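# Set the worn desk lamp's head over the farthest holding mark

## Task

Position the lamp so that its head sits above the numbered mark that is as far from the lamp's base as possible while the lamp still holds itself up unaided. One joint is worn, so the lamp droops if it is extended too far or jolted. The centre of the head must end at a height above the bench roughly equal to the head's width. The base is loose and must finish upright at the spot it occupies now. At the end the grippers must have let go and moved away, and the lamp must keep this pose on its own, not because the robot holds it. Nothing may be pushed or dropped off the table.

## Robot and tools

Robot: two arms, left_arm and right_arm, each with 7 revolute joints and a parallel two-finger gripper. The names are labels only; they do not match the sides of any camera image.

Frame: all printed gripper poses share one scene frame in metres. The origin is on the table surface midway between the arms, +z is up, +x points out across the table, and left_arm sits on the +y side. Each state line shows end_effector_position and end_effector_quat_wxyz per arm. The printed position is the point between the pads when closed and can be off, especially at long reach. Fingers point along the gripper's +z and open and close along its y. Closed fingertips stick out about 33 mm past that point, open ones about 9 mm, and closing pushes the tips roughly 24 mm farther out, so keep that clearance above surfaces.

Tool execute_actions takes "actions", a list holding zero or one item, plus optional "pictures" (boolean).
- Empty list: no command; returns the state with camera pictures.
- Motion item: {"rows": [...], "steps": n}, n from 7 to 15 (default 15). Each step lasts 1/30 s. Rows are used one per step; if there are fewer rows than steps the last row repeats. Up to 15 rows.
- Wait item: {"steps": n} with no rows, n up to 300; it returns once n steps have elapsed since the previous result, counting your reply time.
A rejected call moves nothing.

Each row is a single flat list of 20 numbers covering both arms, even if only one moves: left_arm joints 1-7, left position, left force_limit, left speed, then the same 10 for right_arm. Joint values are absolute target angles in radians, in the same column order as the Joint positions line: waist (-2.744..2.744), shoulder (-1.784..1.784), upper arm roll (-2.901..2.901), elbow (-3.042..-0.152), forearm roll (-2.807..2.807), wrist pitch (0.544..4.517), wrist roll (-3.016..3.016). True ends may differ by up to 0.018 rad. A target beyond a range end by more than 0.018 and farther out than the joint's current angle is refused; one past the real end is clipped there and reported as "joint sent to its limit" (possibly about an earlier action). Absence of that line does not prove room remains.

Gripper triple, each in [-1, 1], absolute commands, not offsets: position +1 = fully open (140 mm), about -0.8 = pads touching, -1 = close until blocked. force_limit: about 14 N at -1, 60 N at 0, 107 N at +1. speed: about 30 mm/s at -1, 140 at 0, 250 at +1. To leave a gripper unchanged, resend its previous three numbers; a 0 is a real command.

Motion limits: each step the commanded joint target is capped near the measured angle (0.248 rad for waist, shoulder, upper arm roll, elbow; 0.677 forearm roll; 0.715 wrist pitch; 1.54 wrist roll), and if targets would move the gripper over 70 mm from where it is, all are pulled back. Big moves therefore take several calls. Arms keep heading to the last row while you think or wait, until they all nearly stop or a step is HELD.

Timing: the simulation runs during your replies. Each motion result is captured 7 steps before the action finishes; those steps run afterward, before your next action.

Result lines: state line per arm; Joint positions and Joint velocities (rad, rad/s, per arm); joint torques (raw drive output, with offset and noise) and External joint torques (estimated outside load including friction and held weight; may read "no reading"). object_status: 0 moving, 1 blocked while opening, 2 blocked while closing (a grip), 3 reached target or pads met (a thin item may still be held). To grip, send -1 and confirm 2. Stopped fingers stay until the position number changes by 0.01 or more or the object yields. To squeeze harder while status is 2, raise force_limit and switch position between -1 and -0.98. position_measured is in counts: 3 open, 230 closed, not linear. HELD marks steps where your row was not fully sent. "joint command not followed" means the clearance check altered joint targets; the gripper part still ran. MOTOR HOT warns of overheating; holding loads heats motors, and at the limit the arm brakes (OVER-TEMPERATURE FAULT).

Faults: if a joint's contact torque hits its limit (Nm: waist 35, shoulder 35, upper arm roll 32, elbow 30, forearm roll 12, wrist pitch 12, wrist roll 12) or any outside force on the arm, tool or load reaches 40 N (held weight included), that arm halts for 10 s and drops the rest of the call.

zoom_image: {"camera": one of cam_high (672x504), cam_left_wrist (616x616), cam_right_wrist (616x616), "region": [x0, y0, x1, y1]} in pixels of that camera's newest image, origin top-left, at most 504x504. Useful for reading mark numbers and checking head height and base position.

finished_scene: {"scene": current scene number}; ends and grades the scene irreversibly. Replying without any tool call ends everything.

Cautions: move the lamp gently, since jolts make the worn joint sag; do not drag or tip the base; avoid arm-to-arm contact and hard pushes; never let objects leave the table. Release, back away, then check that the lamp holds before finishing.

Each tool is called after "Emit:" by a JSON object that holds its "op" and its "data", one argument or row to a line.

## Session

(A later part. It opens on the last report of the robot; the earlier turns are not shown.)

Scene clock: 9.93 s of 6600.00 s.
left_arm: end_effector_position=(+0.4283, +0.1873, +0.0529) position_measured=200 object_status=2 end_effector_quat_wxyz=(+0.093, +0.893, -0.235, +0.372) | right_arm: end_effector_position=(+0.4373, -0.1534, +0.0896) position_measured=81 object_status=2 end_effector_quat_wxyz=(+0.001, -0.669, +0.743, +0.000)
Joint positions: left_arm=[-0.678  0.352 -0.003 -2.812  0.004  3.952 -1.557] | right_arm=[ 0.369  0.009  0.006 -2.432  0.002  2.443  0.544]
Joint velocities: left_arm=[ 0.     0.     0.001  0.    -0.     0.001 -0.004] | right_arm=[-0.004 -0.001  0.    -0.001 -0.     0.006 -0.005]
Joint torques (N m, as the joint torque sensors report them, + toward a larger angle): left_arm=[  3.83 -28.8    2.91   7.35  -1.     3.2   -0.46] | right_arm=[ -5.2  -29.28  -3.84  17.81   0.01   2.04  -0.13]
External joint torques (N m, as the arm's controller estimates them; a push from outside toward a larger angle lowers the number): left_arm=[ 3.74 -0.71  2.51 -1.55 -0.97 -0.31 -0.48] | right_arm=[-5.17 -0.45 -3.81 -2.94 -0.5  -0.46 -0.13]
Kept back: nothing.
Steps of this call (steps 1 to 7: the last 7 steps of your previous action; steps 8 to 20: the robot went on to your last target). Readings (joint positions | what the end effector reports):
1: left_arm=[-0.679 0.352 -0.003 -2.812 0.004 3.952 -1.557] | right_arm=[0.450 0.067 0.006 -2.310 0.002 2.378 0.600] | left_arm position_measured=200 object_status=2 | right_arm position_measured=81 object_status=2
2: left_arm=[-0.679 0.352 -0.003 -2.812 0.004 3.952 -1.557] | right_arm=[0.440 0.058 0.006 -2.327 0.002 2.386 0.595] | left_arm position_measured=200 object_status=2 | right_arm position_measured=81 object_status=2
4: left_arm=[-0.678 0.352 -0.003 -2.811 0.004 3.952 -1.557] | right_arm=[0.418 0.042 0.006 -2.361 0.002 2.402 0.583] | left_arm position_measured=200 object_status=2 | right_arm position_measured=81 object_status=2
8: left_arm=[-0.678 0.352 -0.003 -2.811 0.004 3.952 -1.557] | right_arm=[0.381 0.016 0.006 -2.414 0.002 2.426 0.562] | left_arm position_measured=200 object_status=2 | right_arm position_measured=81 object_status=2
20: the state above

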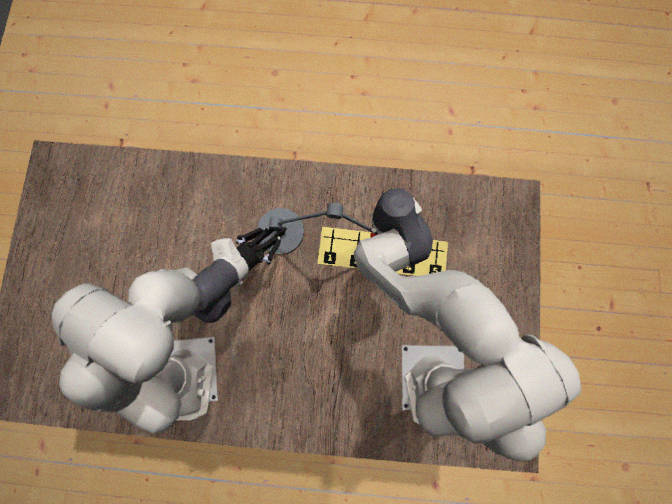

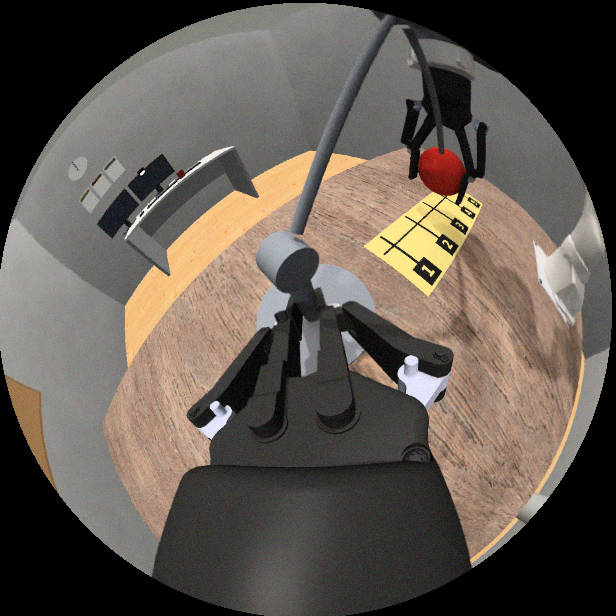

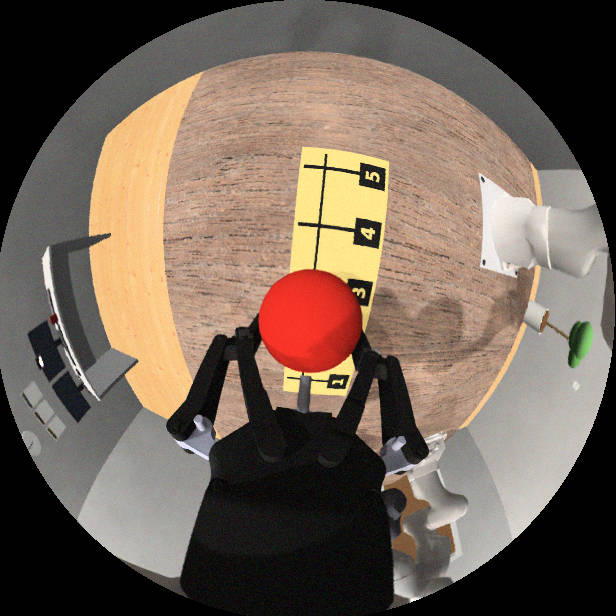

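Emit:
{"op": "execute_actions", "data": {
  "actions": [
    {"rows":[[-0.678,0.352,-0.003,-2.812,0.004,3.952,-1.557,-1,0.3,-0.4,0.369,0.009,0.006,-2.432,0.002,2.443,0.544,-1,-0.3,-0.4]]}
  ]
}}

Emit:
{"op": "execute_actions", "data": {
  "actions": [
    {"rows":[[-0.678,0.352,-0.003,-2.812,0.004,3.952,-1.557,-1,0.3,-0.4,0.369,0.009,0.006,-2.432,0.002,2.443,0.544,0.55,-0.3,-1]]}
  ]
}}

Emit:
{"op": "execute_actions", "data": {
  "actions": [
    {"steps":45}
  ],
  "pictures": true
}}

Scene clock: 10.50 s of 6600.00 s.
left_arm: end_effector_position=(+0.4282, +0.1873, +0.0528) position_measured=200 object_status=2 end_effector_quat_wxyz=(+0.093, +0.893, -0.234, +0.372) | right_arm: end_effector_position=(+0.4372, -0.1532, +0.0896) position_measured=81 object_status=2 end_effector_quat_wxyz=(+0.002, -0.670, +0.742, +0.000)
Joint positions: left_arm=[-0.678  0.352 -0.003 -2.812  0.004  3.951 -1.558] | right_arm=[ 0.369  0.009  0.006 -2.432  0.002  2.444  0.543]
Joint velocities: left_arm=[ 0.001  0.     0.    -0.001 -0.    -0.    -0.002] | right_arm=[ 0.     0.001  0.     0.001 -0.    -0.001  0.   ]
Joint torques (N m, as the joint torque sensors report them, + toward a larger angle): left_arm=[  1.53 -28.52   0.96   9.18  -0.02   3.55   0.15] | right_arm=[  0.25 -30.19  -0.06  20.89   0.51   2.27  -0.08]
External joint torques (N m, as the arm's controller estimates them; a push from outside toward a larger angle lowers the number): left_arm=[ 1.48 -0.42  0.61  0.34  0.01  0.04  0.13] | right_arm=[ 0.22 -1.57 -0.11  0.3   0.   -0.2  -0.08]
Steps of this call (steps 1 to 9: the robot went on to your last target; steps 10 to 17: the first 8 steps of this action). Readings (joint positions | what the end effector reports):
10: left_arm=[-0.678 0.352 -0.003 -2.812 0.004 3.952 -1.558] | right_arm=[0.369 0.009 0.006 -2.432 0.002 2.444 0.543] | left_arm position_measured=200 object_status=2 | right_arm position_measured=81 object_status=2
11: left_arm=[-0.678 0.352 -0.003 -2.812 0.004 3.951 -1.558] | right_arm=[0.369 0.009 0.006 -2.432 0.002 2.444 0.543] | left_arm position_measured=200 object_status=2 | right_arm position_measured=81 object_status=2
13: left_arm=[-0.678 0.352 -0.003 -2.812 0.004 3.951 -1.558] | right_arm=[0.369 0.009 0.006 -2.432 0.002 2.444 0.543] | left_arm position_measured=200 object_status=2 | right_arm position_measured=81 object_status=2
17: the state above

Scene clock: 11.00 s of 6600.00 s.
left_arm: end_effector_position=(+0.4282, +0.1874, +0.0526) position_measured=200 object_status=2 end_effector_quat_wxyz=(+0.093, +0.893, -0.234, +0.372) | right_arm: end_effector_position=(+0.4373, -0.1531, +0.0896) position_measured=70 object_status=0 end_effector_quat_wxyz=(+0.002, -0.670, +0.742, +0.000)
Joint positions: left_arm=[-0.678  0.352 -0.003 -2.812  0.004  3.951 -1.558] | right_arm=[ 0.369  0.009  0.006 -2.432  0.002  2.444  0.543]
Joint velocities: left_arm=[ 0.    -0.001 -0.002 -0.     0.001 -0.001 -0.001] | right_arm=[-0.    -0.001 -0.002  0.001 -0.002  0.    -0.   ]
Joint torques (N m, as the joint torque sensors report them, + toward a larger angle): left_arm=[  0.32 -28.56   0.53   9.31  -0.09   3.6    0.19] | right_arm=[  0.31 -30.04  -0.02  20.86   0.53   2.25  -0.05]
External joint torques (N m, as the arm's controller estimates them; a push from outside toward a larger angle lowers the number): left_arm=[ 0.32 -0.43  0.22  0.38 -0.08  0.09  0.17] | right_arm=[ 0.4  -1.19  0.05  0.15  0.02 -0.25 -0.05]
Steps of this call (steps 1 to 7: the last 7 steps of your previous action; steps 8 to 15: the first 8 steps of this action). Readings (joint positions | what the end effector reports):
8: left_arm=[-0.678 0.352 -0.003 -2.812 0.004 3.951 -1.558] | right_arm=[0.369 0.009 0.006 -2.432 0.002 2.444 0.543] | left_arm position_measured=200 object_status=2 | right_arm position_measured=81 object_status=0
9: left_arm=[-0.678 0.352 -0.003 -2.812 0.004 3.951 -1.558] | right_arm=[0.369 0.009 0.006 -2.432 0.002 2.444 0.543] | left_arm position_measured=200 object_status=2 | right_arm position_measured=81 object_status=0
11: left_arm=[-0.678 0.352 -0.003 -2.812 0.004 3.951 -1.558] | right_arm=[0.369 0.009 0.006 -2.432 0.002 2.444 0.543] | left_arm position_measured=200 object_status=2 | right_arm position_measured=77 object_status=0
15: the state above

Scene clock: 12.50 s of 6600.00 s.
left_arm: end_effector_position=(+0.4282, +0.1874, +0.0526) position_measured=200 object_status=2 end_effector_quat_wxyz=(+0.093, +0.893, -0.234, +0.372) | right_arm: end_effector_position=(+0.4372, -0.1531, +0.0896) position_measured=59 object_status=3 end_effector_quat_wxyz=(+0.002, -0.670, +0.742, +0.000)
Joint positions: left_arm=[-0.678  0.352 -0.003 -2.812  0.004  3.951 -1.558] | right_arm=[ 0.369  0.009  0.006 -2.432  0.002  2.444  0.543]
Joint velocities: left_arm=[-0.001 -0.     0.001 -0.     0.001  0.    -0.001] | right_arm=[-0.002 -0.002 -0.    -0.001 -0.001 -0.001 -0.001]
Joint torques (N m, as the joint torque sensors report them, + toward a larger angle): left_arm=[ -0.26 -28.51   0.35   8.82  -0.09   3.76   0.22] | right_arm=[  0.19 -29.98   0.06  20.7    0.51   2.26  -0.05]
External joint torques (N m, as the arm's controller estimates them; a push from outside toward a larger angle lowers the number): left_arm=[-0.21 -0.41  0.08 -0.07 -0.09  0.24  0.2 ] | right_arm=[ 0.21 -1.23  0.08  0.08  0.   -0.22 -0.05]
Kept back: nothing.
Steps of this call (steps 1 to 7: the last 7 steps of your previous action; steps 8 to 15: the robot went on to your last target; steps 16 to 45: nothing new was sent). Readings (joint positions | what the end effector reports):
1: left_arm=[-0.678 0.352 -0.003 -2.812 0.004 3.951 -1.558] | right_arm=[0.369 0.009 0.006 -2.432 0.002 2.444 0.543] | left_arm position_measured=200 object_status=2 | right_arm position_measured=69 object_status=0
2: left_arm=[-0.678 0.352 -0.003 -2.812 0.004 3.951 -1.558] | right_arm=[0.369 0.009 0.006 -2.432 0.002 2.444 0.543] | left_arm position_measured=200 object_status=2 | right_arm position_measured=67 object_status=0
4: left_arm=[-0.678 0.352 -0.003 -2.812 0.004 3.951 -1.558] | right_arm=[0.369 0.009 0.006 -2.432 0.002 2.444 0.543] | left_arm position_measured=200 object_status=2 | right_arm position_measured=64 object_status=0
8: left_arm=[-0.678 0.352 -0.003 -2.812 0.004 3.951 -1.558] | right_arm=[0.369 0.009 0.006 -2.432 0.002 2.444 0.543] | left_arm position_measured=200 object_status=2 | right_arm position_measured=59 object_status=0
45: the state above
All arms were judged still, so your last target was given up. Only a new action makes them travel on or press farther. Fingers that are still opening or closing keep moving.

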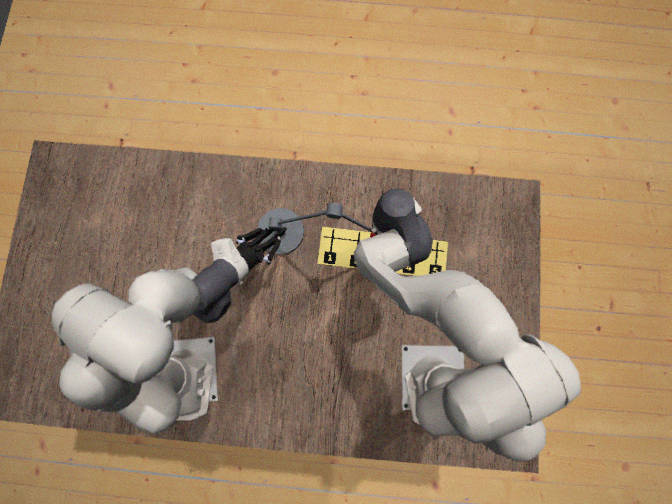

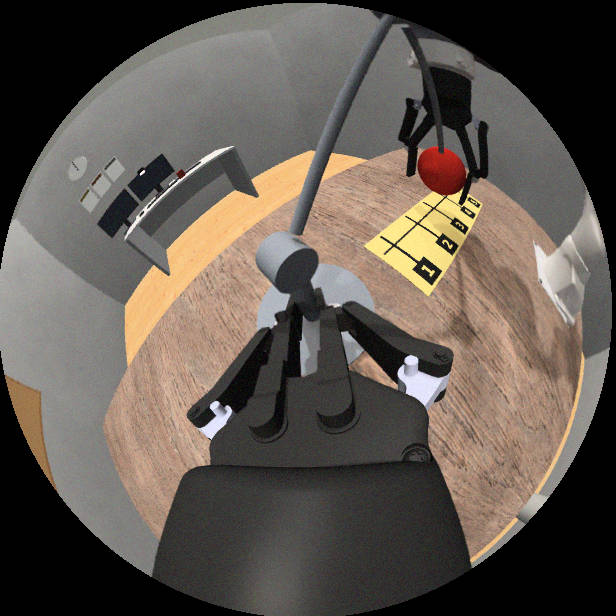

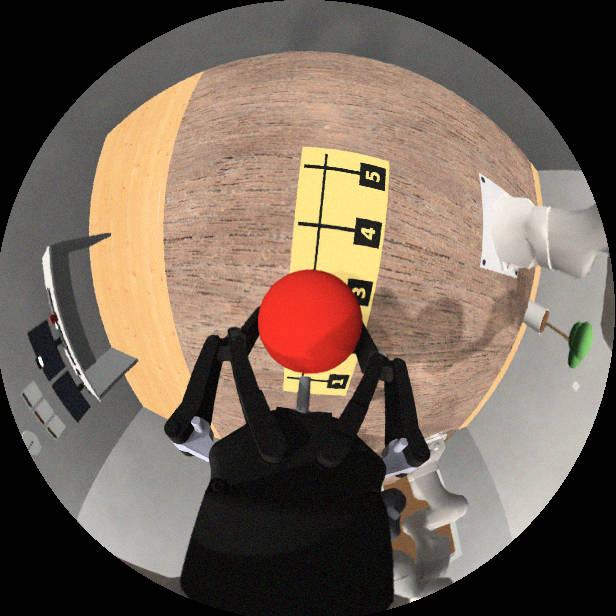

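Emit:
{"op": "execute_actions", "data": {
  "actions": [
    {"rows":[[-0.674,0.352,0,-2.815,0,3.95,-1.56,-1,0.3,-0.4,0.369,0.009,0.006,-2.432,0.002,2.443,0.544,-1,-0.3,-0.7]],"steps":12}
  ]
}}

Emit:
{"op": "execute_actions", "data": {
  "actions": [
    {"rows":[[-0.672,0.353,0,-2.816,0,3.95,-1.56,-1,0.3,-0.4,0.362,0.005,0,-2.439,0,2.445,0.525,-1,-0.3,-0.7],[-0.672,0.353,0,-2.816,0,3.95,-1.56,-1,0.3,-0.4,0.352,-0.001,0,-2.448,0,2.447,0.508,-1,-0.3,-0.7],[-0.672,0.353,0,-2.816,0,3.95,-1.56,-1,0.3,-0.4,0.34,-0.009,0,-2.458,0,2.45,0.492,-1,-0.3,-0.7],[-0.672,0.353,0,-2.816,0,3.95,-1.56,-1,0.3,-0.4,0.327,-0.017,0,-2.469,0,2.452,0.477,-1,-0.3,-0.7],[-0.672,0.353,0,-2.816,0,3.95,-1.56,-1,0.3,-0.4,0.314,-0.025,0,-2.479,0,2.454,0.463,-1,-0.3,-0.7],[-0.672,0.353,0,-2.816,0,3.95,-1.56,-1,0.3,-0.4,0.301,-0.033,0,-2.489,0,2.456,0.45,-1,-0.3,-0.7],[-0.672,0.353,0,-2.816,0,3.95,-1.56,-1,0.3,-0.4,0.288,-0.04,0,-2.499,0,2.459,0.437,-1,-0.3,-0.7],[-0.672,0.353,0,-2.816,0,3.95,-1.56,-1,0.3,-0.4,0.275,-0.047,0,-2.508,0,2.461,0.424,-1,-0.3,-0.7],[-0.672,0.353,0,-2.816,0,3.95,-1.56,-1,0.3,-0.4,0.262,-0.054,0,-2.517,0,2.463,0.411,-1,-0.3,-0.7],[-0.672,0.353,0,-2.816,0,3.95,-1.56,-1,0.3,-0.4,0.249,-0.06,0,-2.526,0,2.465,0.398,-1,-0.3,-0.7],[-0.672,0.353,0,-2.816,0,3.95,-1.56,-1,0.3,-0.4,0.236,-0.066,0,-2.534,0,2.467,0.386,-1,-0.3,-0.7],[-0.672,0.353,0,-2.816,0,3.95,-1.56,-1,0.3,-0.4,0.223,-0.072,0,-2.542,0,2.469,0.376,-1,-0.3,-0.7],[-0.672,0.353,0,-2.816,0,3.95,-1.56,-1,0.3,-0.4,0.21,-0.077,0,-2.549,0,2.47,0.37,-1,-0.3,-0.7],[-0.672,0.353,0,-2.816,0,3.95,-1.56,-1,0.3,-0.4,0.198,-0.082,0,-2.556,0,2.471,0.367,-1,-0.3,-0.7],[-0.672,0.353,0,-2.816,0,3.95,-1.56,-1,0.3,-0.4,0.187,-0.086,0,-2.561,0,2.472,0.367,-1,-0.3,-0.7]]}
  ]
}}

Emit:
{"op": "execute_actions", "data": {
  "actions": [
    {"steps":20}
  ]
}}

Scene clock: 13.73 s of 6600.00 s.
left_arm: end_effector_position=(+0.4282, +0.1875, +0.0526) position_measured=200 object_status=2 end_effector_quat_wxyz=(+0.093, +0.894, -0.234, +0.372) | right_arm: end_effector_position=(+0.4373, -0.1531, +0.0896) position_measured=72 object_status=0 end_effector_quat_wxyz=(+0.002, -0.670, +0.742, +0.000)
Joint positions: left_arm=[-0.678  0.352 -0.003 -2.812  0.004  3.951 -1.558] | right_arm=[ 0.369  0.009  0.006 -2.432  0.002  2.444  0.543]
Joint velocities: left_arm=[-0.001  0.    -0.001 -0.002 -0.    -0.    -0.001] | right_arm=[-0.002 -0.001 -0.001  0.001 -0.002  0.004  0.001]
Joint torques (N m, as the joint torque sensors report them, + toward a larger angle): left_arm=[  3.14 -28.32   3.45   7.43  -0.99   3.32   0.  ] | right_arm=[  0.24 -30.3    0.1   20.81   0.49   2.15  -0.05]
External joint torques (N m, as the arm's controller estimates them; a push from outside toward a larger angle lowers the number): left_arm=[ 3.19 -0.31  3.18 -1.38 -0.99 -0.18 -0.01] | right_arm=[ 0.29 -1.62  0.14  0.16 -0.02 -0.26 -0.05]
Steps of this call (steps 1 to 32: nothing new was sent; steps 33 to 37: the first 5 steps of this action). Readings (joint positions | what the end effector reports):
33: left_arm=[-0.678 0.352 -0.003 -2.812 0.004 3.951 -1.558] | right_arm=[0.369 0.009 0.006 -2.432 0.002 2.444 0.543] | left_arm position_measured=200 object_status=2 | right_arm position_measured=59 object_status=0
34: left_arm=[-0.678 0.352 -0.003 -2.812 0.004 3.951 -1.558] | right_arm=[0.369 0.009 0.006 -2.432 0.002 2.444 0.543] | left_arm position_measured=200 object_status=2 | right_arm position_measured=62 object_status=0
36: left_arm=[-0.678 0.352 -0.003 -2.812 0.004 3.951 -1.558] | right_arm=[0.369 0.009 0.006 -2.432 0.002 2.444 0.543] | left_arm position_measured=200 object_status=2 | right_arm position_measured=69 object_status=0
37: the state above

Scene clock: 14.23 s of 6600.00 s.
left_arm: end_effector_position=(+0.4285, +0.1872, +0.0531) position_measured=200 object_status=2 end_effector_quat_wxyz=(+0.093, +0.893, -0.235, +0.372) | right_arm: end_effector_position=(+0.4345, -0.1834, +0.0904) position_measured=81 object_status=2 end_effector_quat_wxyz=(+0.003, -0.667, +0.745, -0.000)
Joint positions: left_arm=[-0.678  0.352 -0.003 -2.812  0.004  3.952 -1.557] | right_arm=[ 0.312 -0.033  0.008 -2.483  0.002  2.455  0.496]
Joint velocities: left_arm=[-0.     0.001 -0.     0.006 -0.001 -0.     0.01 ] | right_arm=[-0.347 -0.203 -0.009 -0.274 -0.     0.039 -0.296]
Joint torques (N m, as the joint torque sensors report them, + toward a larger angle): left_arm=[  4.14 -27.8    3.21   6.64  -1.09   3.19  -0.09] | right_arm=[ -5.09 -26.91  -4.63  19.23   0.     2.22   0.76]
External joint torques (N m, as the arm's controller estimates them; a push from outside toward a larger angle lowers the number): left_arm=[ 4.13  0.23  2.89 -2.2  -1.07 -0.31 -0.08] | right_arm=[-6.57 -0.9  -4.97 -2.52 -0.51 -0.44  0.69]
Steps of this call (steps 1 to 7: the last 7 steps of your previous action; steps 8 to 15: the first 8 steps of this action). Readings (joint positions | what the end effector reports):
8: left_arm=[-0.678 0.352 -0.003 -2.812 0.004 3.951 -1.558] | right_arm=[0.369 0.008 0.006 -2.433 0.002 2.445 0.542] | left_arm position_measured=200 object_status=2 | right_arm position_measured=81 object_status=0
9: left_arm=[-0.678 0.352 -0.003 -2.812 0.004 3.951 -1.558] | right_arm=[0.367 0.006 0.006 -2.435 0.002 2.446 0.540] | left_arm position_measured=200 object_status=2 | right_arm position_measured=81 object_status=2
11: left_arm=[-0.678 0.352 -0.003 -2.812 0.004 3.952 -1.558] | right_arm=[0.355 -0.005 0.007 -2.447 0.002 2.449 0.531] | left_arm position_measured=200 object_status=2 | right_arm position_measured=81 object_status=2
15: the state above

Scene clock: 14.90 s of 6600.00 s.
left_arm: end_effector_position=(+0.4283, +0.1871, +0.0530) position_measured=200 object_status=2 end_effector_quat_wxyz=(+0.093, +0.893, -0.236, +0.372) | right_arm: end_effector_position=(+0.4316, -0.2410, +0.0882) position_measured=81 object_status=2 end_effector_quat_wxyz=(+0.003, -0.666, +0.746, -0.001)
Joint positions: left_arm=[-0.678  0.352 -0.003 -2.812  0.004  3.952 -1.555] | right_arm=[ 0.196 -0.087  0.008 -2.556  0.002  2.476  0.38 ]
Joint velocities: left_arm=[ 0.001  0.     0.    -0.002  0.     0.001 -0.   ] | right_arm=[-0.003 -0.    -0.    -0.001 -0.     0.004 -0.01 ]
Joint torques (N m, as the joint torque sensors report them, + toward a larger angle): left_arm=[  4.15 -26.75   3.56   6.84  -1.09   3.16  -0.18] | right_arm=[ -5.49 -25.81  -4.55  17.18   0.11   1.74  -0.54]
External joint torques (N m, as the arm's controller estimates them; a push from outside toward a larger angle lowers the number): left_arm=[ 4.07  1.41  3.18 -2.12 -1.07 -0.36 -0.2 ] | right_arm=[-5.55 -0.79 -4.52 -3.05 -0.38 -0.75 -0.53]
Kept back: nothing.
Steps of this call (steps 1 to 7: the last 7 steps of your previous action; steps 8 to 20: the robot went on to your last target). Readings (joint positions | what the end effector reports):
1: left_arm=[-0.678 0.352 -0.003 -2.811 0.004 3.952 -1.557] | right_arm=[0.299 -0.040 0.008 -2.492 0.002 2.457 0.485] | left_arm position_measured=200 object_status=2 | right_arm position_measured=81 object_status=2
2: left_arm=[-0.678 0.352 -0.003 -2.811 0.004 3.952 -1.556] | right_arm=[0.287 -0.047 0.009 -2.502 0.002 2.459 0.474] | left_arm position_measured=200 object_status=2 | right_arm position_measured=81 object_status=2
4: left_arm=[-0.678 0.352 -0.003 -2.811 0.004 3.952 -1.556] | right_arm=[0.262 -0.059 0.009 -2.519 0.002 2.463 0.452] | left_arm position_measured=200 object_status=2 | right_arm position_measured=81 object_status=2
8: left_arm=[-0.678 0.352 -0.003 -2.811 0.004 3.952 -1.555] | right_arm=[0.215 -0.080 0.008 -2.548 0.002 2.469 0.412] | left_arm position_measured=200 object_status=2 | right_arm position_measured=81 object_status=2
20: the state above

Relax, release left first, then right.

Emit:
{"op": "execute_actions", "data": {
  "actions": [
    {"rows":[[-0.678,0.352,-0.003,-2.812,0.004,3.952,-1.555,-1,0.3,-0.4,0.197,-0.087,0.008,-2.556,0.002,2.476,0.379,-1,-0.3,-0.7]],"steps":10}
  ]
}}

Emit:
{"op": "execute_actions", "data": {
  "actions": [
    {"rows":[[-0.678,0.352,-0.003,-2.812,0.004,3.952,-1.555,-0.1,0.3,-0.8,0.197,-0.087,0.008,-2.556,0.002,2.476,0.379,-1,-0.3,-0.7]]}
  ]
}}

Emit:
{"op": "execute_actions", "data": {
  "actions": [
    {"rows":[[-0.678,0.352,-0.003,-2.812,0.004,3.952,-1.555,-0.1,0.3,-0.8,0.197,-0.087,0.008,-2.556,0.002,2.476,0.379,1,-0.3,-1]]}
  ]
}}

Emit:
{"op": "execute_actions", "data": {
  "actions": [
    {"steps":42}
  ],
  "pictures": true
}}

Scene clock: 15.37 s of 6600.00 s.
left_arm: end_effector_position=(+0.4282, +0.1871, +0.0529) position_measured=200 object_status=2 end_effector_quat_wxyz=(+0.093, +0.893, -0.236, +0.372) | right_arm: end_effector_position=(+0.4318, -0.2408, +0.0882) position_measured=81 object_status=2 end_effector_quat_wxyz=(+0.004, -0.667, +0.745, -0.002)
Joint positions: left_arm=[-0.678  0.352 -0.004 -2.812  0.004  3.952 -1.555] | right_arm=[ 0.196 -0.087  0.008 -2.556  0.002  2.477  0.379]
Joint velocities: left_arm=[-0.001  0.    -0.001 -0.    -0.001  0.002 -0.   ] | right_arm=[ 0.    -0.001 -0.001 -0.     0.001  0.     0.002]
Joint torques (N m, as the joint torque sensors report them, + toward a larger angle): left_arm=[ -0.42 -28.31   1.08   9.65  -0.24   3.46   0.06] | right_arm=[  0.84 -26.35   0.31  20.54   0.57   2.28  -0.14]
External joint torques (N m, as the arm's controller estimates them; a push from outside toward a larger angle lowers the number): left_arm=[-0.36 -0.23  0.83  0.75 -0.24 -0.05  0.04] | right_arm=[ 0.8  -1.25  0.37  0.25  0.07 -0.23 -0.15]
Steps of this call (steps 1 to 11: the robot went on to your last target; steps 12 to 14: the first 3 steps of this action). Readings (joint positions | what the end effector reports):
12: left_arm=[-0.678 0.352 -0.004 -2.812 0.004 3.952 -1.555] | right_arm=[0.196 -0.087 0.008 -2.556 0.002 2.477 0.379] | left_arm position_measured=200 object_status=2 | right_arm position_measured=81 object_status=2
13: left_arm=[-0.678 0.352 -0.004 -2.812 0.004 3.952 -1.555] | right_arm=[0.196 -0.087 0.008 -2.556 0.002 2.477 0.379] | left_arm position_measured=200 object_status=2 | right_arm position_measured=81 object_status=2
14: the state above

Scene clock: 15.87 s of 6600.00 s.
left_arm: end_effector_position=(+0.4281, +0.1871, +0.0528) position_measured=181 object_status=0 end_effector_quat_wxyz=(+0.093, +0.893, -0.236, +0.372) | right_arm: end_effector_position=(+0.4319, -0.2408, +0.0882) position_measured=81 object_status=2 end_effector_quat_wxyz=(+0.004, -0.667, +0.745, -0.002)
Joint positions: left_arm=[-0.678  0.352 -0.004 -2.812  0.004  3.951 -1.555] | right_arm=[ 0.196 -0.087  0.008 -2.556  0.002  2.477  0.379]
Joint velocities: left_arm=[-0.001  0.     0.001 -0.     0.001  0.    -0.   ] | right_arm=[ 0.    -0.    -0.    -0.001  0.    -0.001  0.   ]
Joint torques (N m, as the joint torque sensors report them, + toward a larger angle): left_arm=[ -0.14 -28.22   1.08   9.55  -0.26   3.56   0.09] | right_arm=[  0.64 -26.23   0.06  20.41   0.57   2.27  -0.15]
External joint torques (N m, as the arm's controller estimates them; a push from outside toward a larger angle lowers the number): left_arm=[-0.17 -0.14  0.75  0.64 -0.25  0.05  0.08] | right_arm=[ 0.61 -1.22  0.12  0.16  0.08 -0.22 -0.15]
Steps of this call (steps 1 to 7: the last 7 steps of your previous action; steps 8 to 15: the first 8 steps of this action). Readings (joint positions | what the end effector reports):
8: left_arm=[-0.678 0.352 -0.004 -2.812 0.004 3.952 -1.555] | right_arm=[0.196 -0.087 0.008 -2.556 0.002 2.477 0.379] | left_arm position_measured=200 object_status=0 | right_arm position_measured=81 object_status=2
9: left_arm=[-0.678 0.352 -0.004 -2.812 0.004 3.951 -1.555] | right_arm=[0.196 -0.087 0.008 -2.556 0.002 2.477 0.379] | left_arm position_measured=200 object_status=0 | right_arm position_measured=81 object_status=2
11: left_arm=[-0.678 0.352 -0.004 -2.812 0.004 3.951 -1.555] | right_arm=[0.196 -0.087 0.008 -2.556 0.002 2.477 0.379] | left_arm position_measured=192 object_status=0 | right_arm position_measured=81 object_status=2
15: the state above

Scene clock: 16.37 s of 6600.00 s.
left_arm: end_effector_position=(+0.4281, +0.1871, +0.0528) position_measured=141 object_status=0 end_effector_quat_wxyz=(+0.093, +0.893, -0.236, +0.372) | right_arm: end_effector_position=(+0.4318, -0.2407, +0.0882) position_measured=70 object_status=0 end_effector_quat_wxyz=(+0.004, -0.667, +0.745, -0.002)
Joint positions: left_arm=[-0.678  0.352 -0.004 -2.812  0.004  3.951 -1.555] | right_arm=[ 0.196 -0.087  0.008 -2.556  0.002  2.477  0.379]
Joint velocities: left_arm=[-0.001  0.001  0.001  0.    -0.001 -0.001  0.001] | right_arm=[-0.001  0.     0.001  0.001  0.001 -0.001 -0.001]
Joint torques (N m, as the joint torque sensors report them, + toward a larger angle): left_arm=[  0.4  -29.22   1.14   9.35  -0.2    3.57   0.17] | right_arm=[  0.53 -26.15   0.02  20.32   0.53   2.29  -0.13]
External joint torques (N m, as the arm's controller estimates them; a push from outside toward a larger angle lowers the number): left_arm=[ 0.41 -1.07  0.84  0.42 -0.19  0.06  0.15] | right_arm=[ 0.5  -1.14  0.08  0.04  0.04 -0.21 -0.13]
Steps of this call (steps 1 to 7: the last 7 steps of your previous action; steps 8 to 15: the first 8 steps of this action). Readings (joint positions | what the end effector reports):
8: left_arm=[-0.678 0.352 -0.004 -2.812 0.004 3.951 -1.555] | right_arm=[0.196 -0.087 0.008 -2.556 0.002 2.477 0.379] | left_arm position_measured=158 object_status=0 | right_arm position_measured=81 object_status=0
9: left_arm=[-0.678 0.352 -0.004 -2.812 0.004 3.951 -1.555] | right_arm=[0.196 -0.087 0.008 -2.556 0.002 2.477 0.379] | left_arm position_measured=155 object_status=0 | right_arm position_measured=81 object_status=0
11: left_arm=[-0.678 0.352 -0.004 -2.812 0.004 3.951 -1.555] | right_arm=[0.196 -0.087 0.008 -2.556 0.002 2.477 0.379] | left_arm position_measured=149 object_status=0 | right_arm position_measured=77 object_status=0
15: the state above

Scene clock: 17.77 s of 6600.00 s.
left_arm: end_effector_position=(+0.4281, +0.1871, +0.0528) position_measured=141 object_status=3 end_effector_quat_wxyz=(+0.093, +0.893, -0.236, +0.372) | right_arm: end_effector_position=(+0.4318, -0.2407, +0.0882) position_measured=3 object_status=0 end_effector_quat_wxyz=(+0.004, -0.667, +0.745, -0.002)
Joint positions: left_arm=[-0.678  0.352 -0.004 -2.812  0.004  3.951 -1.555] | right_arm=[ 0.196 -0.087  0.008 -2.556  0.002  2.477  0.379]
Joint velocities: left_arm=[-0.     0.    -0.001 -0.001  0.    -0.001 -0.   ] | right_arm=[-0.002  0.     0.     0.001  0.     0.001 -0.   ]
Joint torques (N m, as the joint torque sensors report them, + toward a larger angle): left_arm=[  0.19 -29.21   1.09   9.4   -0.19   3.59   0.15] | right_arm=[  0.62 -26.42   0.02  20.67   0.56   2.34  -0.12]
External joint torques (N m, as the arm's controller estimates them; a push from outside toward a larger angle lowers the number): left_arm=[ 0.22 -1.18  0.81  0.58 -0.18  0.1   0.13] | right_arm=[ 0.7  -1.39  0.2   0.36  0.07 -0.16 -0.12]
Kept back: nothing.
Steps of this call (steps 1 to 7: the last 7 steps of your previous action; steps 8 to 15: the robot went on to your last target; steps 16 to 42: nothing new was sent). Readings (joint positions | what the end effector reports):
1: left_arm=[-0.678 0.352 -0.004 -2.812 0.004 3.951 -1.555] | right_arm=[0.196 -0.087 0.008 -2.556 0.002 2.477 0.379] | left_arm position_measured=141 object_status=0 | right_arm position_measured=69 object_status=0
2: left_arm=[-0.678 0.352 -0.004 -2.812 0.004 3.951 -1.555] | right_arm=[0.196 -0.087 0.008 -2.556 0.002 2.477 0.379] | left_arm position_measured=141 object_status=0 | right_arm position_measured=67 object_status=0
4: left_arm=[-0.678 0.352 -0.004 -2.812 0.004 3.951 -1.555] | right_arm=[0.196 -0.087 0.008 -2.556 0.002 2.477 0.379] | left_arm position_measured=141 object_status=0 | right_arm position_measured=64 object_status=0
8: left_arm=[-0.678 0.352 -0.004 -2.812 0.004 3.951 -1.555] | right_arm=[0.196 -0.087 0.008 -2.556 0.002 2.477 0.379] | left_arm position_measured=141 object_status=3 | right_arm position_measured=57 object_status=0
42: the state above
All arms were judged still, so your last target was given up. Only a new action makes them travel on or press farther. Fingers that are still opening or closing keep moving.

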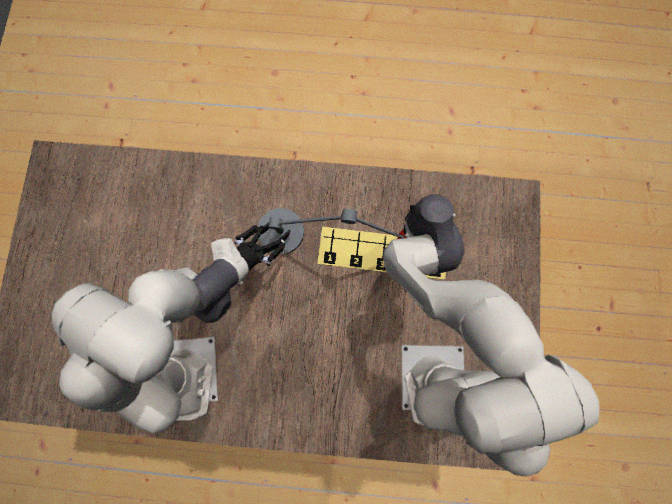

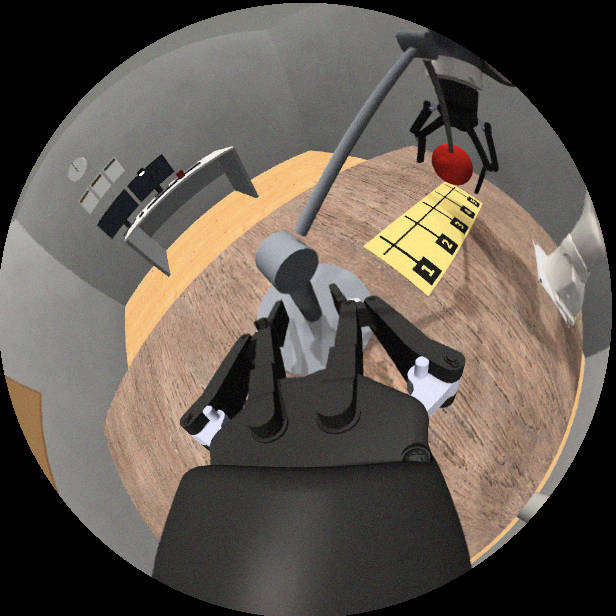

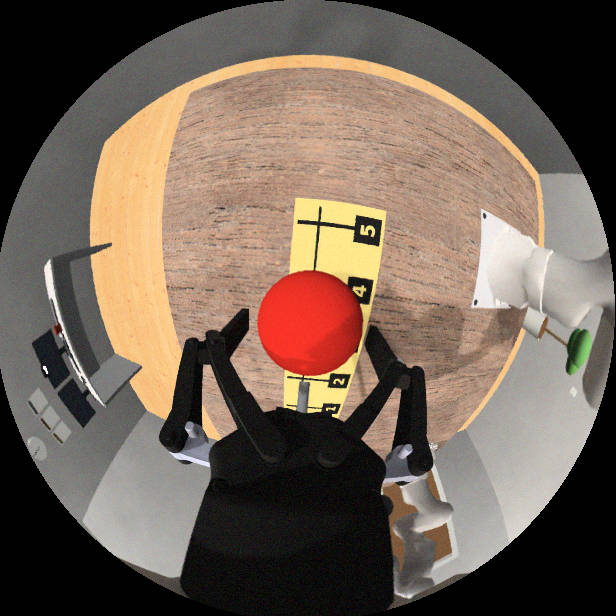

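Emit:
{"op": "execute_actions", "data": {
  "actions": [
    {"rows":[[-0.678,0.352,-0.003,-2.812,0.004,3.952,-1.555,-1,0.3,-0.2,0.197,-0.087,0.008,-2.556,0.002,2.476,0.379,-1,0,-0.1]]}
  ]
}}

Emit:
{"op": "execute_actions", "data": {
  "actions": [
    {"rows":[[-0.675,0.353,0,-2.814,0,3.95,-1.555,-1,0.3,-0.2,0.192,-0.089,0,-2.559,0,2.476,0.36,-1,0,-0.1],[-0.67,0.353,0,-2.816,0,3.95,-1.555,-1,0.3,-0.2,0.18,-0.093,0,-2.564,0,2.476,0.34,-1,0,-0.1],[-0.67,0.353,0,-2.816,0,3.95,-1.555,-1,0.3,-0.2,0.166,-0.098,0,-2.57,0,2.477,0.32,-1,0,-0.1],[-0.67,0.353,0,-2.816,0,3.95,-1.555,-1,0.3,-0.2,0.151,-0.103,0,-2.576,0,2.477,0.302,-1,0,-0.1],[-0.67,0.353,0,-2.816,0,3.95,-1.555,-1,0.3,-0.2,0.136,-0.108,0,-2.582,0,2.478,0.286,-1,0,-0.1],[-0.67,0.353,0,-2.816,0,3.95,-1.555,-1,0.3,-0.2,0.121,-0.113,0,-2.588,0,2.478,0.271,-1,0,-0.1],[-0.67,0.353,0,-2.816,0,3.95,-1.555,-1,0.3,-0.2,0.106,-0.117,0,-2.593,0,2.479,0.256,-1,0,-0.1],[-0.67,0.353,0,-2.816,0,3.95,-1.555,-1,0.3,-0.2,0.091,-0.121,0,-2.598,0,2.479,0.241,-1,0,-0.1],[-0.67,0.353,0,-2.816,0,3.95,-1.555,-1,0.3,-0.2,0.076,-0.125,0,-2.603,0,2.479,0.226,-1,0,-0.1],[-0.67,0.353,0,-2.816,0,3.95,-1.555,-1,0.3,-0.2,0.061,-0.129,0,-2.607,0,2.48,0.211,-1,0,-0.1],[-0.67,0.353,0,-2.816,0,3.95,-1.555,-1,0.3,-0.2,0.046,-0.132,0,-2.611,0,2.48,0.197,-1,0,-0.1],[-0.67,0.353,0,-2.816,0,3.95,-1.555,-1,0.3,-0.2,0.031,-0.135,0,-2.615,0,2.48,0.186,-1,0,-0.1],[-0.67,0.353,0,-2.816,0,3.95,-1.555,-1,0.3,-0.2,0.016,-0.137,0,-2.618,0,2.481,0.18,-1,0,-0.1],[-0.67,0.353,0,-2.816,0,3.95,-1.555,-1,0.3,-0.2,0.001,-0.139,0,-2.62,0,2.481,0.178,-1,0,-0.1],[-0.67,0.353,0,-2.816,0,3.95,-1.555,-1,0.3,-0.2,-0.014,-0.141,0,-2.622,0,2.481,0.178,-1,0,-0.1]]}
  ]
}}

Emit:
{"op": "execute_actions", "data": {
  "actions": [
    {"steps":20}
  ]
}}

Scene clock: 18.97 s of 6600.00 s.
left_arm: end_effector_position=(+0.4281, +0.1871, +0.0528) position_measured=185 object_status=0 end_effector_quat_wxyz=(+0.093, +0.893, -0.236, +0.372) | right_arm: end_effector_position=(+0.4318, -0.2407, +0.0882) position_measured=51 object_status=0 end_effector_quat_wxyz=(+0.004, -0.667, +0.745, -0.002)
Joint positions: left_arm=[-0.678  0.352 -0.004 -2.812  0.004  3.951 -1.555] | right_arm=[ 0.196 -0.087  0.008 -2.556  0.002  2.477  0.379]
Joint velocities: left_arm=[ 0.001  0.     0.001  0.001  0.    -0.     0.   ] | right_arm=[-0.001 -0.     0.001  0.     0.001 -0.001 -0.001]
Joint torques (N m, as the joint torque sensors report them, + toward a larger angle): left_arm=[  0.09 -28.75   0.92   9.79  -0.15   3.62   0.11] | right_arm=[  0.63 -26.24   0.25  20.17   0.57   2.29  -0.15]
External joint torques (N m, as the arm's controller estimates them; a push from outside toward a larger angle lowers the number): left_arm=[-0.03 -0.62  0.5   0.86 -0.11  0.11  0.09] | right_arm=[ 0.59 -1.23  0.31 -0.05  0.08 -0.19 -0.15]
Steps of this call (steps 1 to 28: nothing new was sent; steps 29 to 36: the first 8 steps of this action). Readings (joint positions | what the end effector reports):
29: left_arm=[-0.678 0.352 -0.004 -2.812 0.004 3.951 -1.555] | right_arm=[0.196 -0.087 0.008 -2.556 0.002 2.477 0.379] | left_arm position_measured=141 object_status=0 | right_arm position_measured=3 object_status=0
30: left_arm=[-0.678 0.352 -0.004 -2.812 0.004 3.951 -1.555] | right_arm=[0.196 -0.087 0.008 -2.556 0.002 2.477 0.379] | left_arm position_measured=147 object_status=0 | right_arm position_measured=9 object_status=0
32: left_arm=[-0.678 0.352 -0.004 -2.812 0.004 3.951 -1.555] | right_arm=[0.196 -0.087 0.008 -2.556 0.002 2.477 0.379] | left_arm position_measured=159 object_status=0 | right_arm position_measured=23 object_status=0
36: the state above

Scene clock: 19.47 s of 6600.00 s.
left_arm: end_effector_position=(+0.4285, +0.1870, +0.0535) position_measured=200 object_status=2 end_effector_quat_wxyz=(+0.093, +0.892, -0.236, +0.373) | right_arm: end_effector_position=(+0.4293, -0.2696, +0.0885) position_measured=82 object_status=2 end_effector_quat_wxyz=(+0.003, -0.665, +0.747, -0.002)
Joint positions: left_arm=[-0.677  0.352 -0.004 -2.812  0.005  3.953 -1.553] | right_arm=[ 0.133 -0.112  0.01  -2.583  0.002  2.478  0.324]
Joint velocities: left_arm=[ 0.     0.001 -0.     0.006  0.001  0.003  0.009] | right_arm=[-0.393 -0.12  -0.008 -0.154  0.001  0.002 -0.351]
Joint torques (N m, as the joint torque sensors report them, + toward a larger angle): left_arm=[  4.68 -28.07   3.75   6.05  -1.13   2.98  -0.14] | right_arm=[ -7.11 -25.06  -5.78  19.56   0.06   2.53   0.98]
External joint torques (N m, as the arm's controller estimates them; a push from outside toward a larger angle lowers the number): left_arm=[ 4.67  0.05  3.43 -2.86 -1.12 -0.53 -0.15] | right_arm=[-8.69 -1.69 -6.04 -1.32 -0.44 -0.03  0.89]
Steps of this call (steps 1 to 7: the last 7 steps of your previous action; steps 8 to 15: the first 8 steps of this action). Readings (joint positions | what the end effector reports):
8: left_arm=[-0.678 0.352 -0.003 -2.812 0.004 3.952 -1.555] | right_arm=[0.196 -0.087 0.007 -2.556 0.002 2.477 0.378] | left_arm position_measured=200 object_status=2 | right_arm position_measured=82 object_status=0
9: left_arm=[-0.678 0.352 -0.004 -2.812 0.004 3.952 -1.555] | right_arm=[0.195 -0.088 0.007 -2.557 0.002 2.477 0.376] | left_arm position_measured=200 object_status=2 | right_arm position_measured=82 object_status=0
11: left_arm=[-0.678 0.352 -0.004 -2.812 0.005 3.953 -1.554] | right_arm=[0.182 -0.094 0.008 -2.563 0.002 2.477 0.365] | left_arm position_measured=200 object_status=2 | right_arm position_measured=82 object_status=2
15: the state above

Scene clock: 20.13 s of 6600.00 s.
left_arm: end_effector_position=(+0.4285, +0.1867, +0.0538) position_measured=200 object_status=2 end_effector_quat_wxyz=(+0.092, +0.892, -0.238, +0.373) | right_arm: end_effector_position=(+0.4272, -0.3290, +0.0882) position_measured=82 object_status=2 end_effector_quat_wxyz=(+0.003, -0.664, +0.748, -0.003)
Joint positions: left_arm=[-0.677  0.352 -0.004 -2.812  0.005  3.953 -1.55 ] | right_arm=[-0.002 -0.141  0.01  -2.619  0.002  2.485  0.191]
Joint velocities: left_arm=[ 0.001  0.001  0.001  0.     0.001 -0.    -0.   ] | right_arm=[-0.003  0.     0.001  0.001  0.001  0.003 -0.009]
Joint torques (N m, as the joint torque sensors report them, + toward a larger angle): left_arm=[  4.38 -27.38   4.06   7.11  -1.21   2.93  -0.09] | right_arm=[ -7.02 -24.    -6.38  18.41   0.     1.79  -0.57]
External joint torques (N m, as the arm's controller estimates them; a push from outside toward a larger angle lowers the number): left_arm=[ 4.3   0.67  3.68 -1.83 -1.18 -0.58 -0.11] | right_arm=[-7.12 -1.06 -6.31 -1.73 -0.48 -0.71 -0.56]
Kept back: nothing.
Steps of this call (steps 1 to 7: the last 7 steps of your previous action; steps 8 to 20: the robot went on to your last target). Readings (joint positions | what the end effector reports):
1: left_arm=[-0.677 0.352 -0.004 -2.812 0.005 3.953 -1.553] | right_arm=[0.119 -0.116 0.010 -2.589 0.002 2.478 0.312] | left_arm position_measured=200 object_status=2 | right_arm position_measured=82 object_status=2
2: left_arm=[-0.677 0.352 -0.004 -2.812 0.005 3.953 -1.553] | right_arm=[0.105 -0.120 0.010 -2.594 0.002 2.479 0.299] | left_arm position_measured=200 object_status=2 | right_arm position_measured=82 object_status=2
4: left_arm=[-0.677 0.352 -0.004 -2.812 0.005 3.953 -1.552] | right_arm=[0.076 -0.127 0.010 -2.603 0.002 2.480 0.273] | left_arm position_measured=200 object_status=2 | right_arm position_measured=82 object_status=2
8: left_arm=[-0.677 0.352 -0.004 -2.811 0.005 3.953 -1.551] | right_arm=[0.021 -0.137 0.011 -2.616 0.001 2.481 0.225] | left_arm position_measured=200 object_status=2 | right_arm position_measured=82 object_status=2
20: the state above

Emit:
{"op": "execute_actions", "data": {
  "actions": [
    {"rows":[[-0.677,0.353,-0.004,-2.812,0.005,3.951,-1.55,-1,0.3,-0.2,0.001,-0.141,0.011,-2.619,0.002,2.485,0.191,-1,0,-0.1]]}
  ]
}}

Emit:
{"op": "execute_actions", "data": {
  "actions": [
    {"rows":[[-0.677,0.353,-0.004,-2.812,0.005,3.951,-1.55,-1,0.3,-0.2,0.001,-0.141,0.011,-2.619,0.002,2.485,0.191,0.7,0,-1]]}
  ]
}}

Emit:
{"op": "execute_actions", "data": {
  "actions": [
    {"steps":30}
  ],
  "pictures": true
}}

Scene clock: 20.67 s of 6600.00 s.
left_arm: end_effector_position=(+0.4282, +0.1868, +0.0532) position_measured=200 object_status=2 end_effector_quat_wxyz=(+0.092, +0.892, -0.238, +0.373) | right_arm: end_effector_position=(+0.4278, -0.3279, +0.0884) position_measured=82 object_status=2 end_effector_quat_wxyz=(+0.004, -0.665, +0.747, -0.003)
Joint positions: left_arm=[-0.677  0.352 -0.004 -2.812  0.005  3.952 -1.55 ] | right_arm=[-0.    -0.141  0.011 -2.619  0.002  2.487  0.191]
Joint velocities: left_arm=[ 0.     0.001  0.001 -0.001 -0.001  0.    -0.001] | right_arm=[ 0.002 -0.     0.     0.     0.001 -0.     0.   ]
Joint torques (N m, as the joint torque sensors report them, + toward a larger angle): left_arm=[  0.38 -27.2    0.87   9.5   -0.08   3.31   0.23] | right_arm=[  0.8  -24.03  -0.11  19.97   0.46   2.14  -0.09]
External joint torques (N m, as the arm's controller estimates them; a push from outside toward a larger angle lowers the number): left_arm=[ 0.37  0.83  0.56  0.63 -0.07 -0.19  0.21] | right_arm=[ 0.72 -0.97 -0.02 -0.23 -0.02 -0.38 -0.09]
Steps of this call (steps 1 to 8: the robot went on to your last target; steps 9 to 16: the first 8 steps of this action). Readings (joint positions | what the end effector reports):
9: left_arm=[-0.677 0.352 -0.004 -2.812 0.005 3.953 -1.550] | right_arm=[-0.001 -0.141 0.010 -2.619 0.002 2.486 0.190] | left_arm position_measured=200 object_status=2 | right_arm position_measured=82 object_status=2
10: left_arm=[-0.677 0.352 -0.004 -2.812 0.005 3.952 -1.550] | right_arm=[-0.000 -0.141 0.011 -2.619 0.002 2.487 0.190] | left_arm position_measured=200 object_status=2 | right_arm position_measured=82 object_status=2
12: left_arm=[-0.677 0.352 -0.004 -2.812 0.005 3.952 -1.550] | right_arm=[-0.000 -0.141 0.011 -2.619 0.002 2.487 0.191] | left_arm position_measured=200 object_status=2 | right_arm position_measured=82 object_status=2
16: the state above

Scene clock: 21.17 s of 6600.00 s.
left_arm: end_effector_position=(+0.4281, +0.1869, +0.0531) position_measured=200 object_status=2 end_effector_quat_wxyz=(+0.092, +0.892, -0.238, +0.373) | right_arm: end_effector_position=(+0.4277, -0.3279, +0.0884) position_measured=71 object_status=0 end_effector_quat_wxyz=(+0.004, -0.665, +0.747, -0.003)
Joint positions: left_arm=[-0.677  0.352 -0.004 -2.812  0.005  3.952 -1.551] | right_arm=[-0.    -0.141  0.011 -2.619  0.002  2.487  0.191]
Joint velocities: left_arm=[-0.001 -0.001  0.    -0.001  0.    -0.001 -0.002] | right_arm=[ 0.     0.    -0.001 -0.     0.001 -0.001 -0.001]
Joint torques (N m, as the joint torque sensors report them, + toward a larger angle): left_arm=[  0.15 -28.04   1.07   9.86  -0.06   3.43   0.26] | right_arm=[  0.92 -24.34   0.14  20.16   0.49   2.19  -0.13]
External joint torques (N m, as the arm's controller estimates them; a push from outside toward a larger angle lowers the number): left_arm=[ 0.11  0.11  0.73  0.97 -0.04 -0.09  0.25] | right_arm=[ 0.93 -1.33  0.32  0.01  0.   -0.32 -0.13]
Steps of this call (steps 1 to 7: the last 7 steps of your previous action; steps 8 to 15: the first 8 steps of this action). Readings (joint positions | what the end effector reports):
8: left_arm=[-0.677 0.352 -0.004 -2.812 0.005 3.952 -1.550] | right_arm=[-0.000 -0.141 0.011 -2.619 0.002 2.487 0.191] | left_arm position_measured=200 object_status=2 | right_arm position_measured=82 object_status=0
9: left_arm=[-0.677 0.352 -0.004 -2.812 0.005 3.952 -1.550] | right_arm=[-0.000 -0.141 0.011 -2.619 0.002 2.487 0.191] | left_arm position_measured=200 object_status=2 | right_arm position_measured=82 object_status=0
11: left_arm=[-0.677 0.352 -0.004 -2.812 0.005 3.952 -1.551] | right_arm=[-0.000 -0.141 0.011 -2.619 0.002 2.487 0.191] | left_arm position_measured=200 object_status=2 | right_arm position_measured=78 object_status=0
15: the state above

Scene clock: 22.17 s of 6600.00 s.
left_arm: end_effector_position=(+0.4281, +0.1869, +0.0531) position_measured=200 object_status=2 end_effector_quat_wxyz=(+0.092, +0.892, -0.238, +0.373) | right_arm: end_effector_position=(+0.4276, -0.3279, +0.0883) position_measured=41 object_status=3 end_effector_quat_wxyz=(+0.004, -0.665, +0.747, -0.003)
Joint positions: left_arm=[-0.677  0.352 -0.004 -2.812  0.005  3.952 -1.551] | right_arm=[-0.    -0.141  0.011 -2.619  0.002  2.487  0.191]
Joint velocities: left_arm=[-0.     0.    -0.002 -0.    -0.001 -0.     0.   ] | right_arm=[-0.001  0.001  0.001 -0.001  0.     0.001  0.   ]
Joint torques (N m, as the joint torque sensors report them, + toward a larger angle): left_arm=[ -0.18 -27.58   1.33   8.7   -0.03   3.42   0.27] | right_arm=[  0.69 -23.78   0.3   20.06   0.48   2.21  -0.11]
External joint torques (N m, as the arm's controller estimates them; a push from outside toward a larger angle lowers the number): left_arm=[-0.2   0.5   1.02 -0.21 -0.02 -0.09  0.25] | right_arm=[ 0.65 -0.79  0.43 -0.08  0.   -0.29 -0.11]
Kept back: nothing.
Steps of this call (steps 1 to 7: the last 7 steps of your previous action; steps 8 to 15: the robot went on to your last target; steps 16 to 30: nothing new was sent). Readings (joint positions | what the end effector reports):
1: left_arm=[-0.677 0.352 -0.004 -2.812 0.005 3.952 -1.551] | right_arm=[-0.000 -0.141 0.011 -2.619 0.002 2.487 0.191] | left_arm position_measured=200 object_status=2 | right_arm position_measured=70 object_status=0
2: left_arm=[-0.677 0.352 -0.004 -2.812 0.005 3.952 -1.551] | right_arm=[-0.000 -0.141 0.011 -2.619 0.002 2.487 0.191] | left_arm position_measured=200 object_status=2 | right_arm position_measured=68 object_status=0
4: left_arm=[-0.677 0.352 -0.004 -2.812 0.005 3.952 -1.551] | right_arm=[-0.000 -0.141 0.011 -2.619 0.002 2.487 0.191] | left_arm position_measured=200 object_status=2 | right_arm position_measured=65 object_status=0
8: left_arm=[-0.677 0.352 -0.004 -2.812 0.005 3.952 -1.551] | right_arm=[-0.000 -0.141 0.011 -2.619 0.002 2.487 0.191] | left_arm position_measured=200 object_status=2 | right_arm position_measured=58 object_status=0
30: the state above
All arms were judged still, so your last target was given up. Only a new action makes them travel on or press farther. Fingers that are still opening or closing keep moving.

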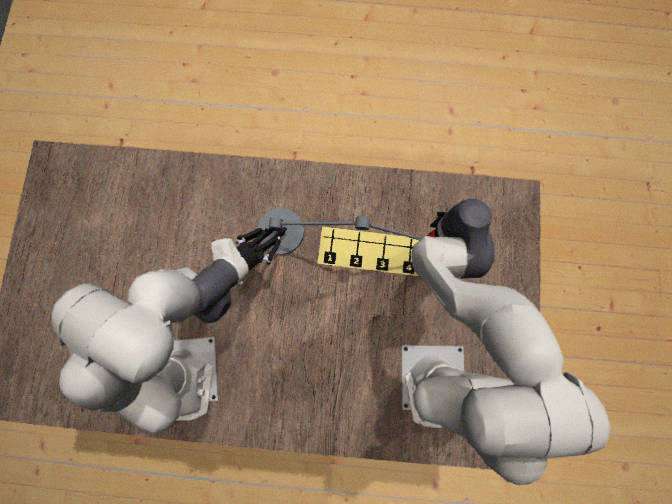

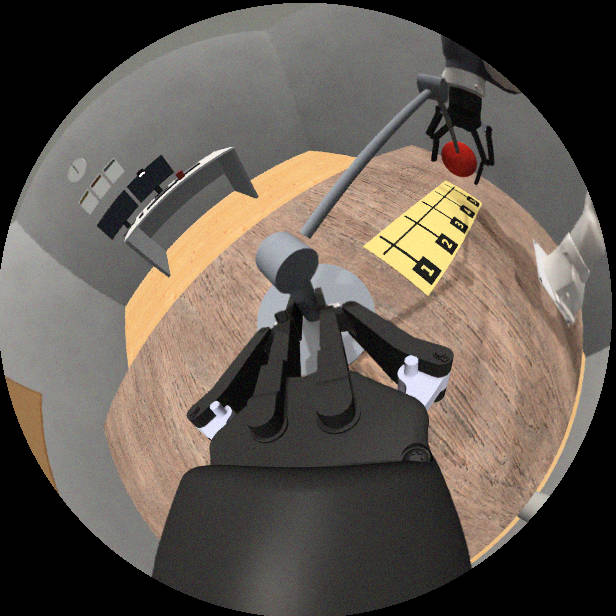

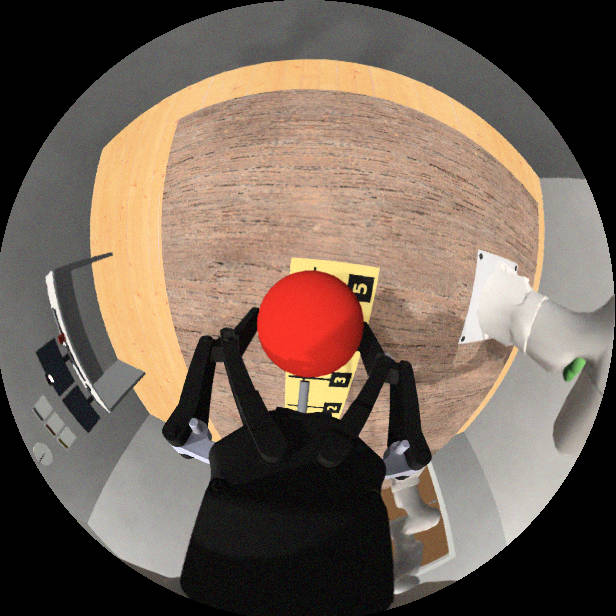

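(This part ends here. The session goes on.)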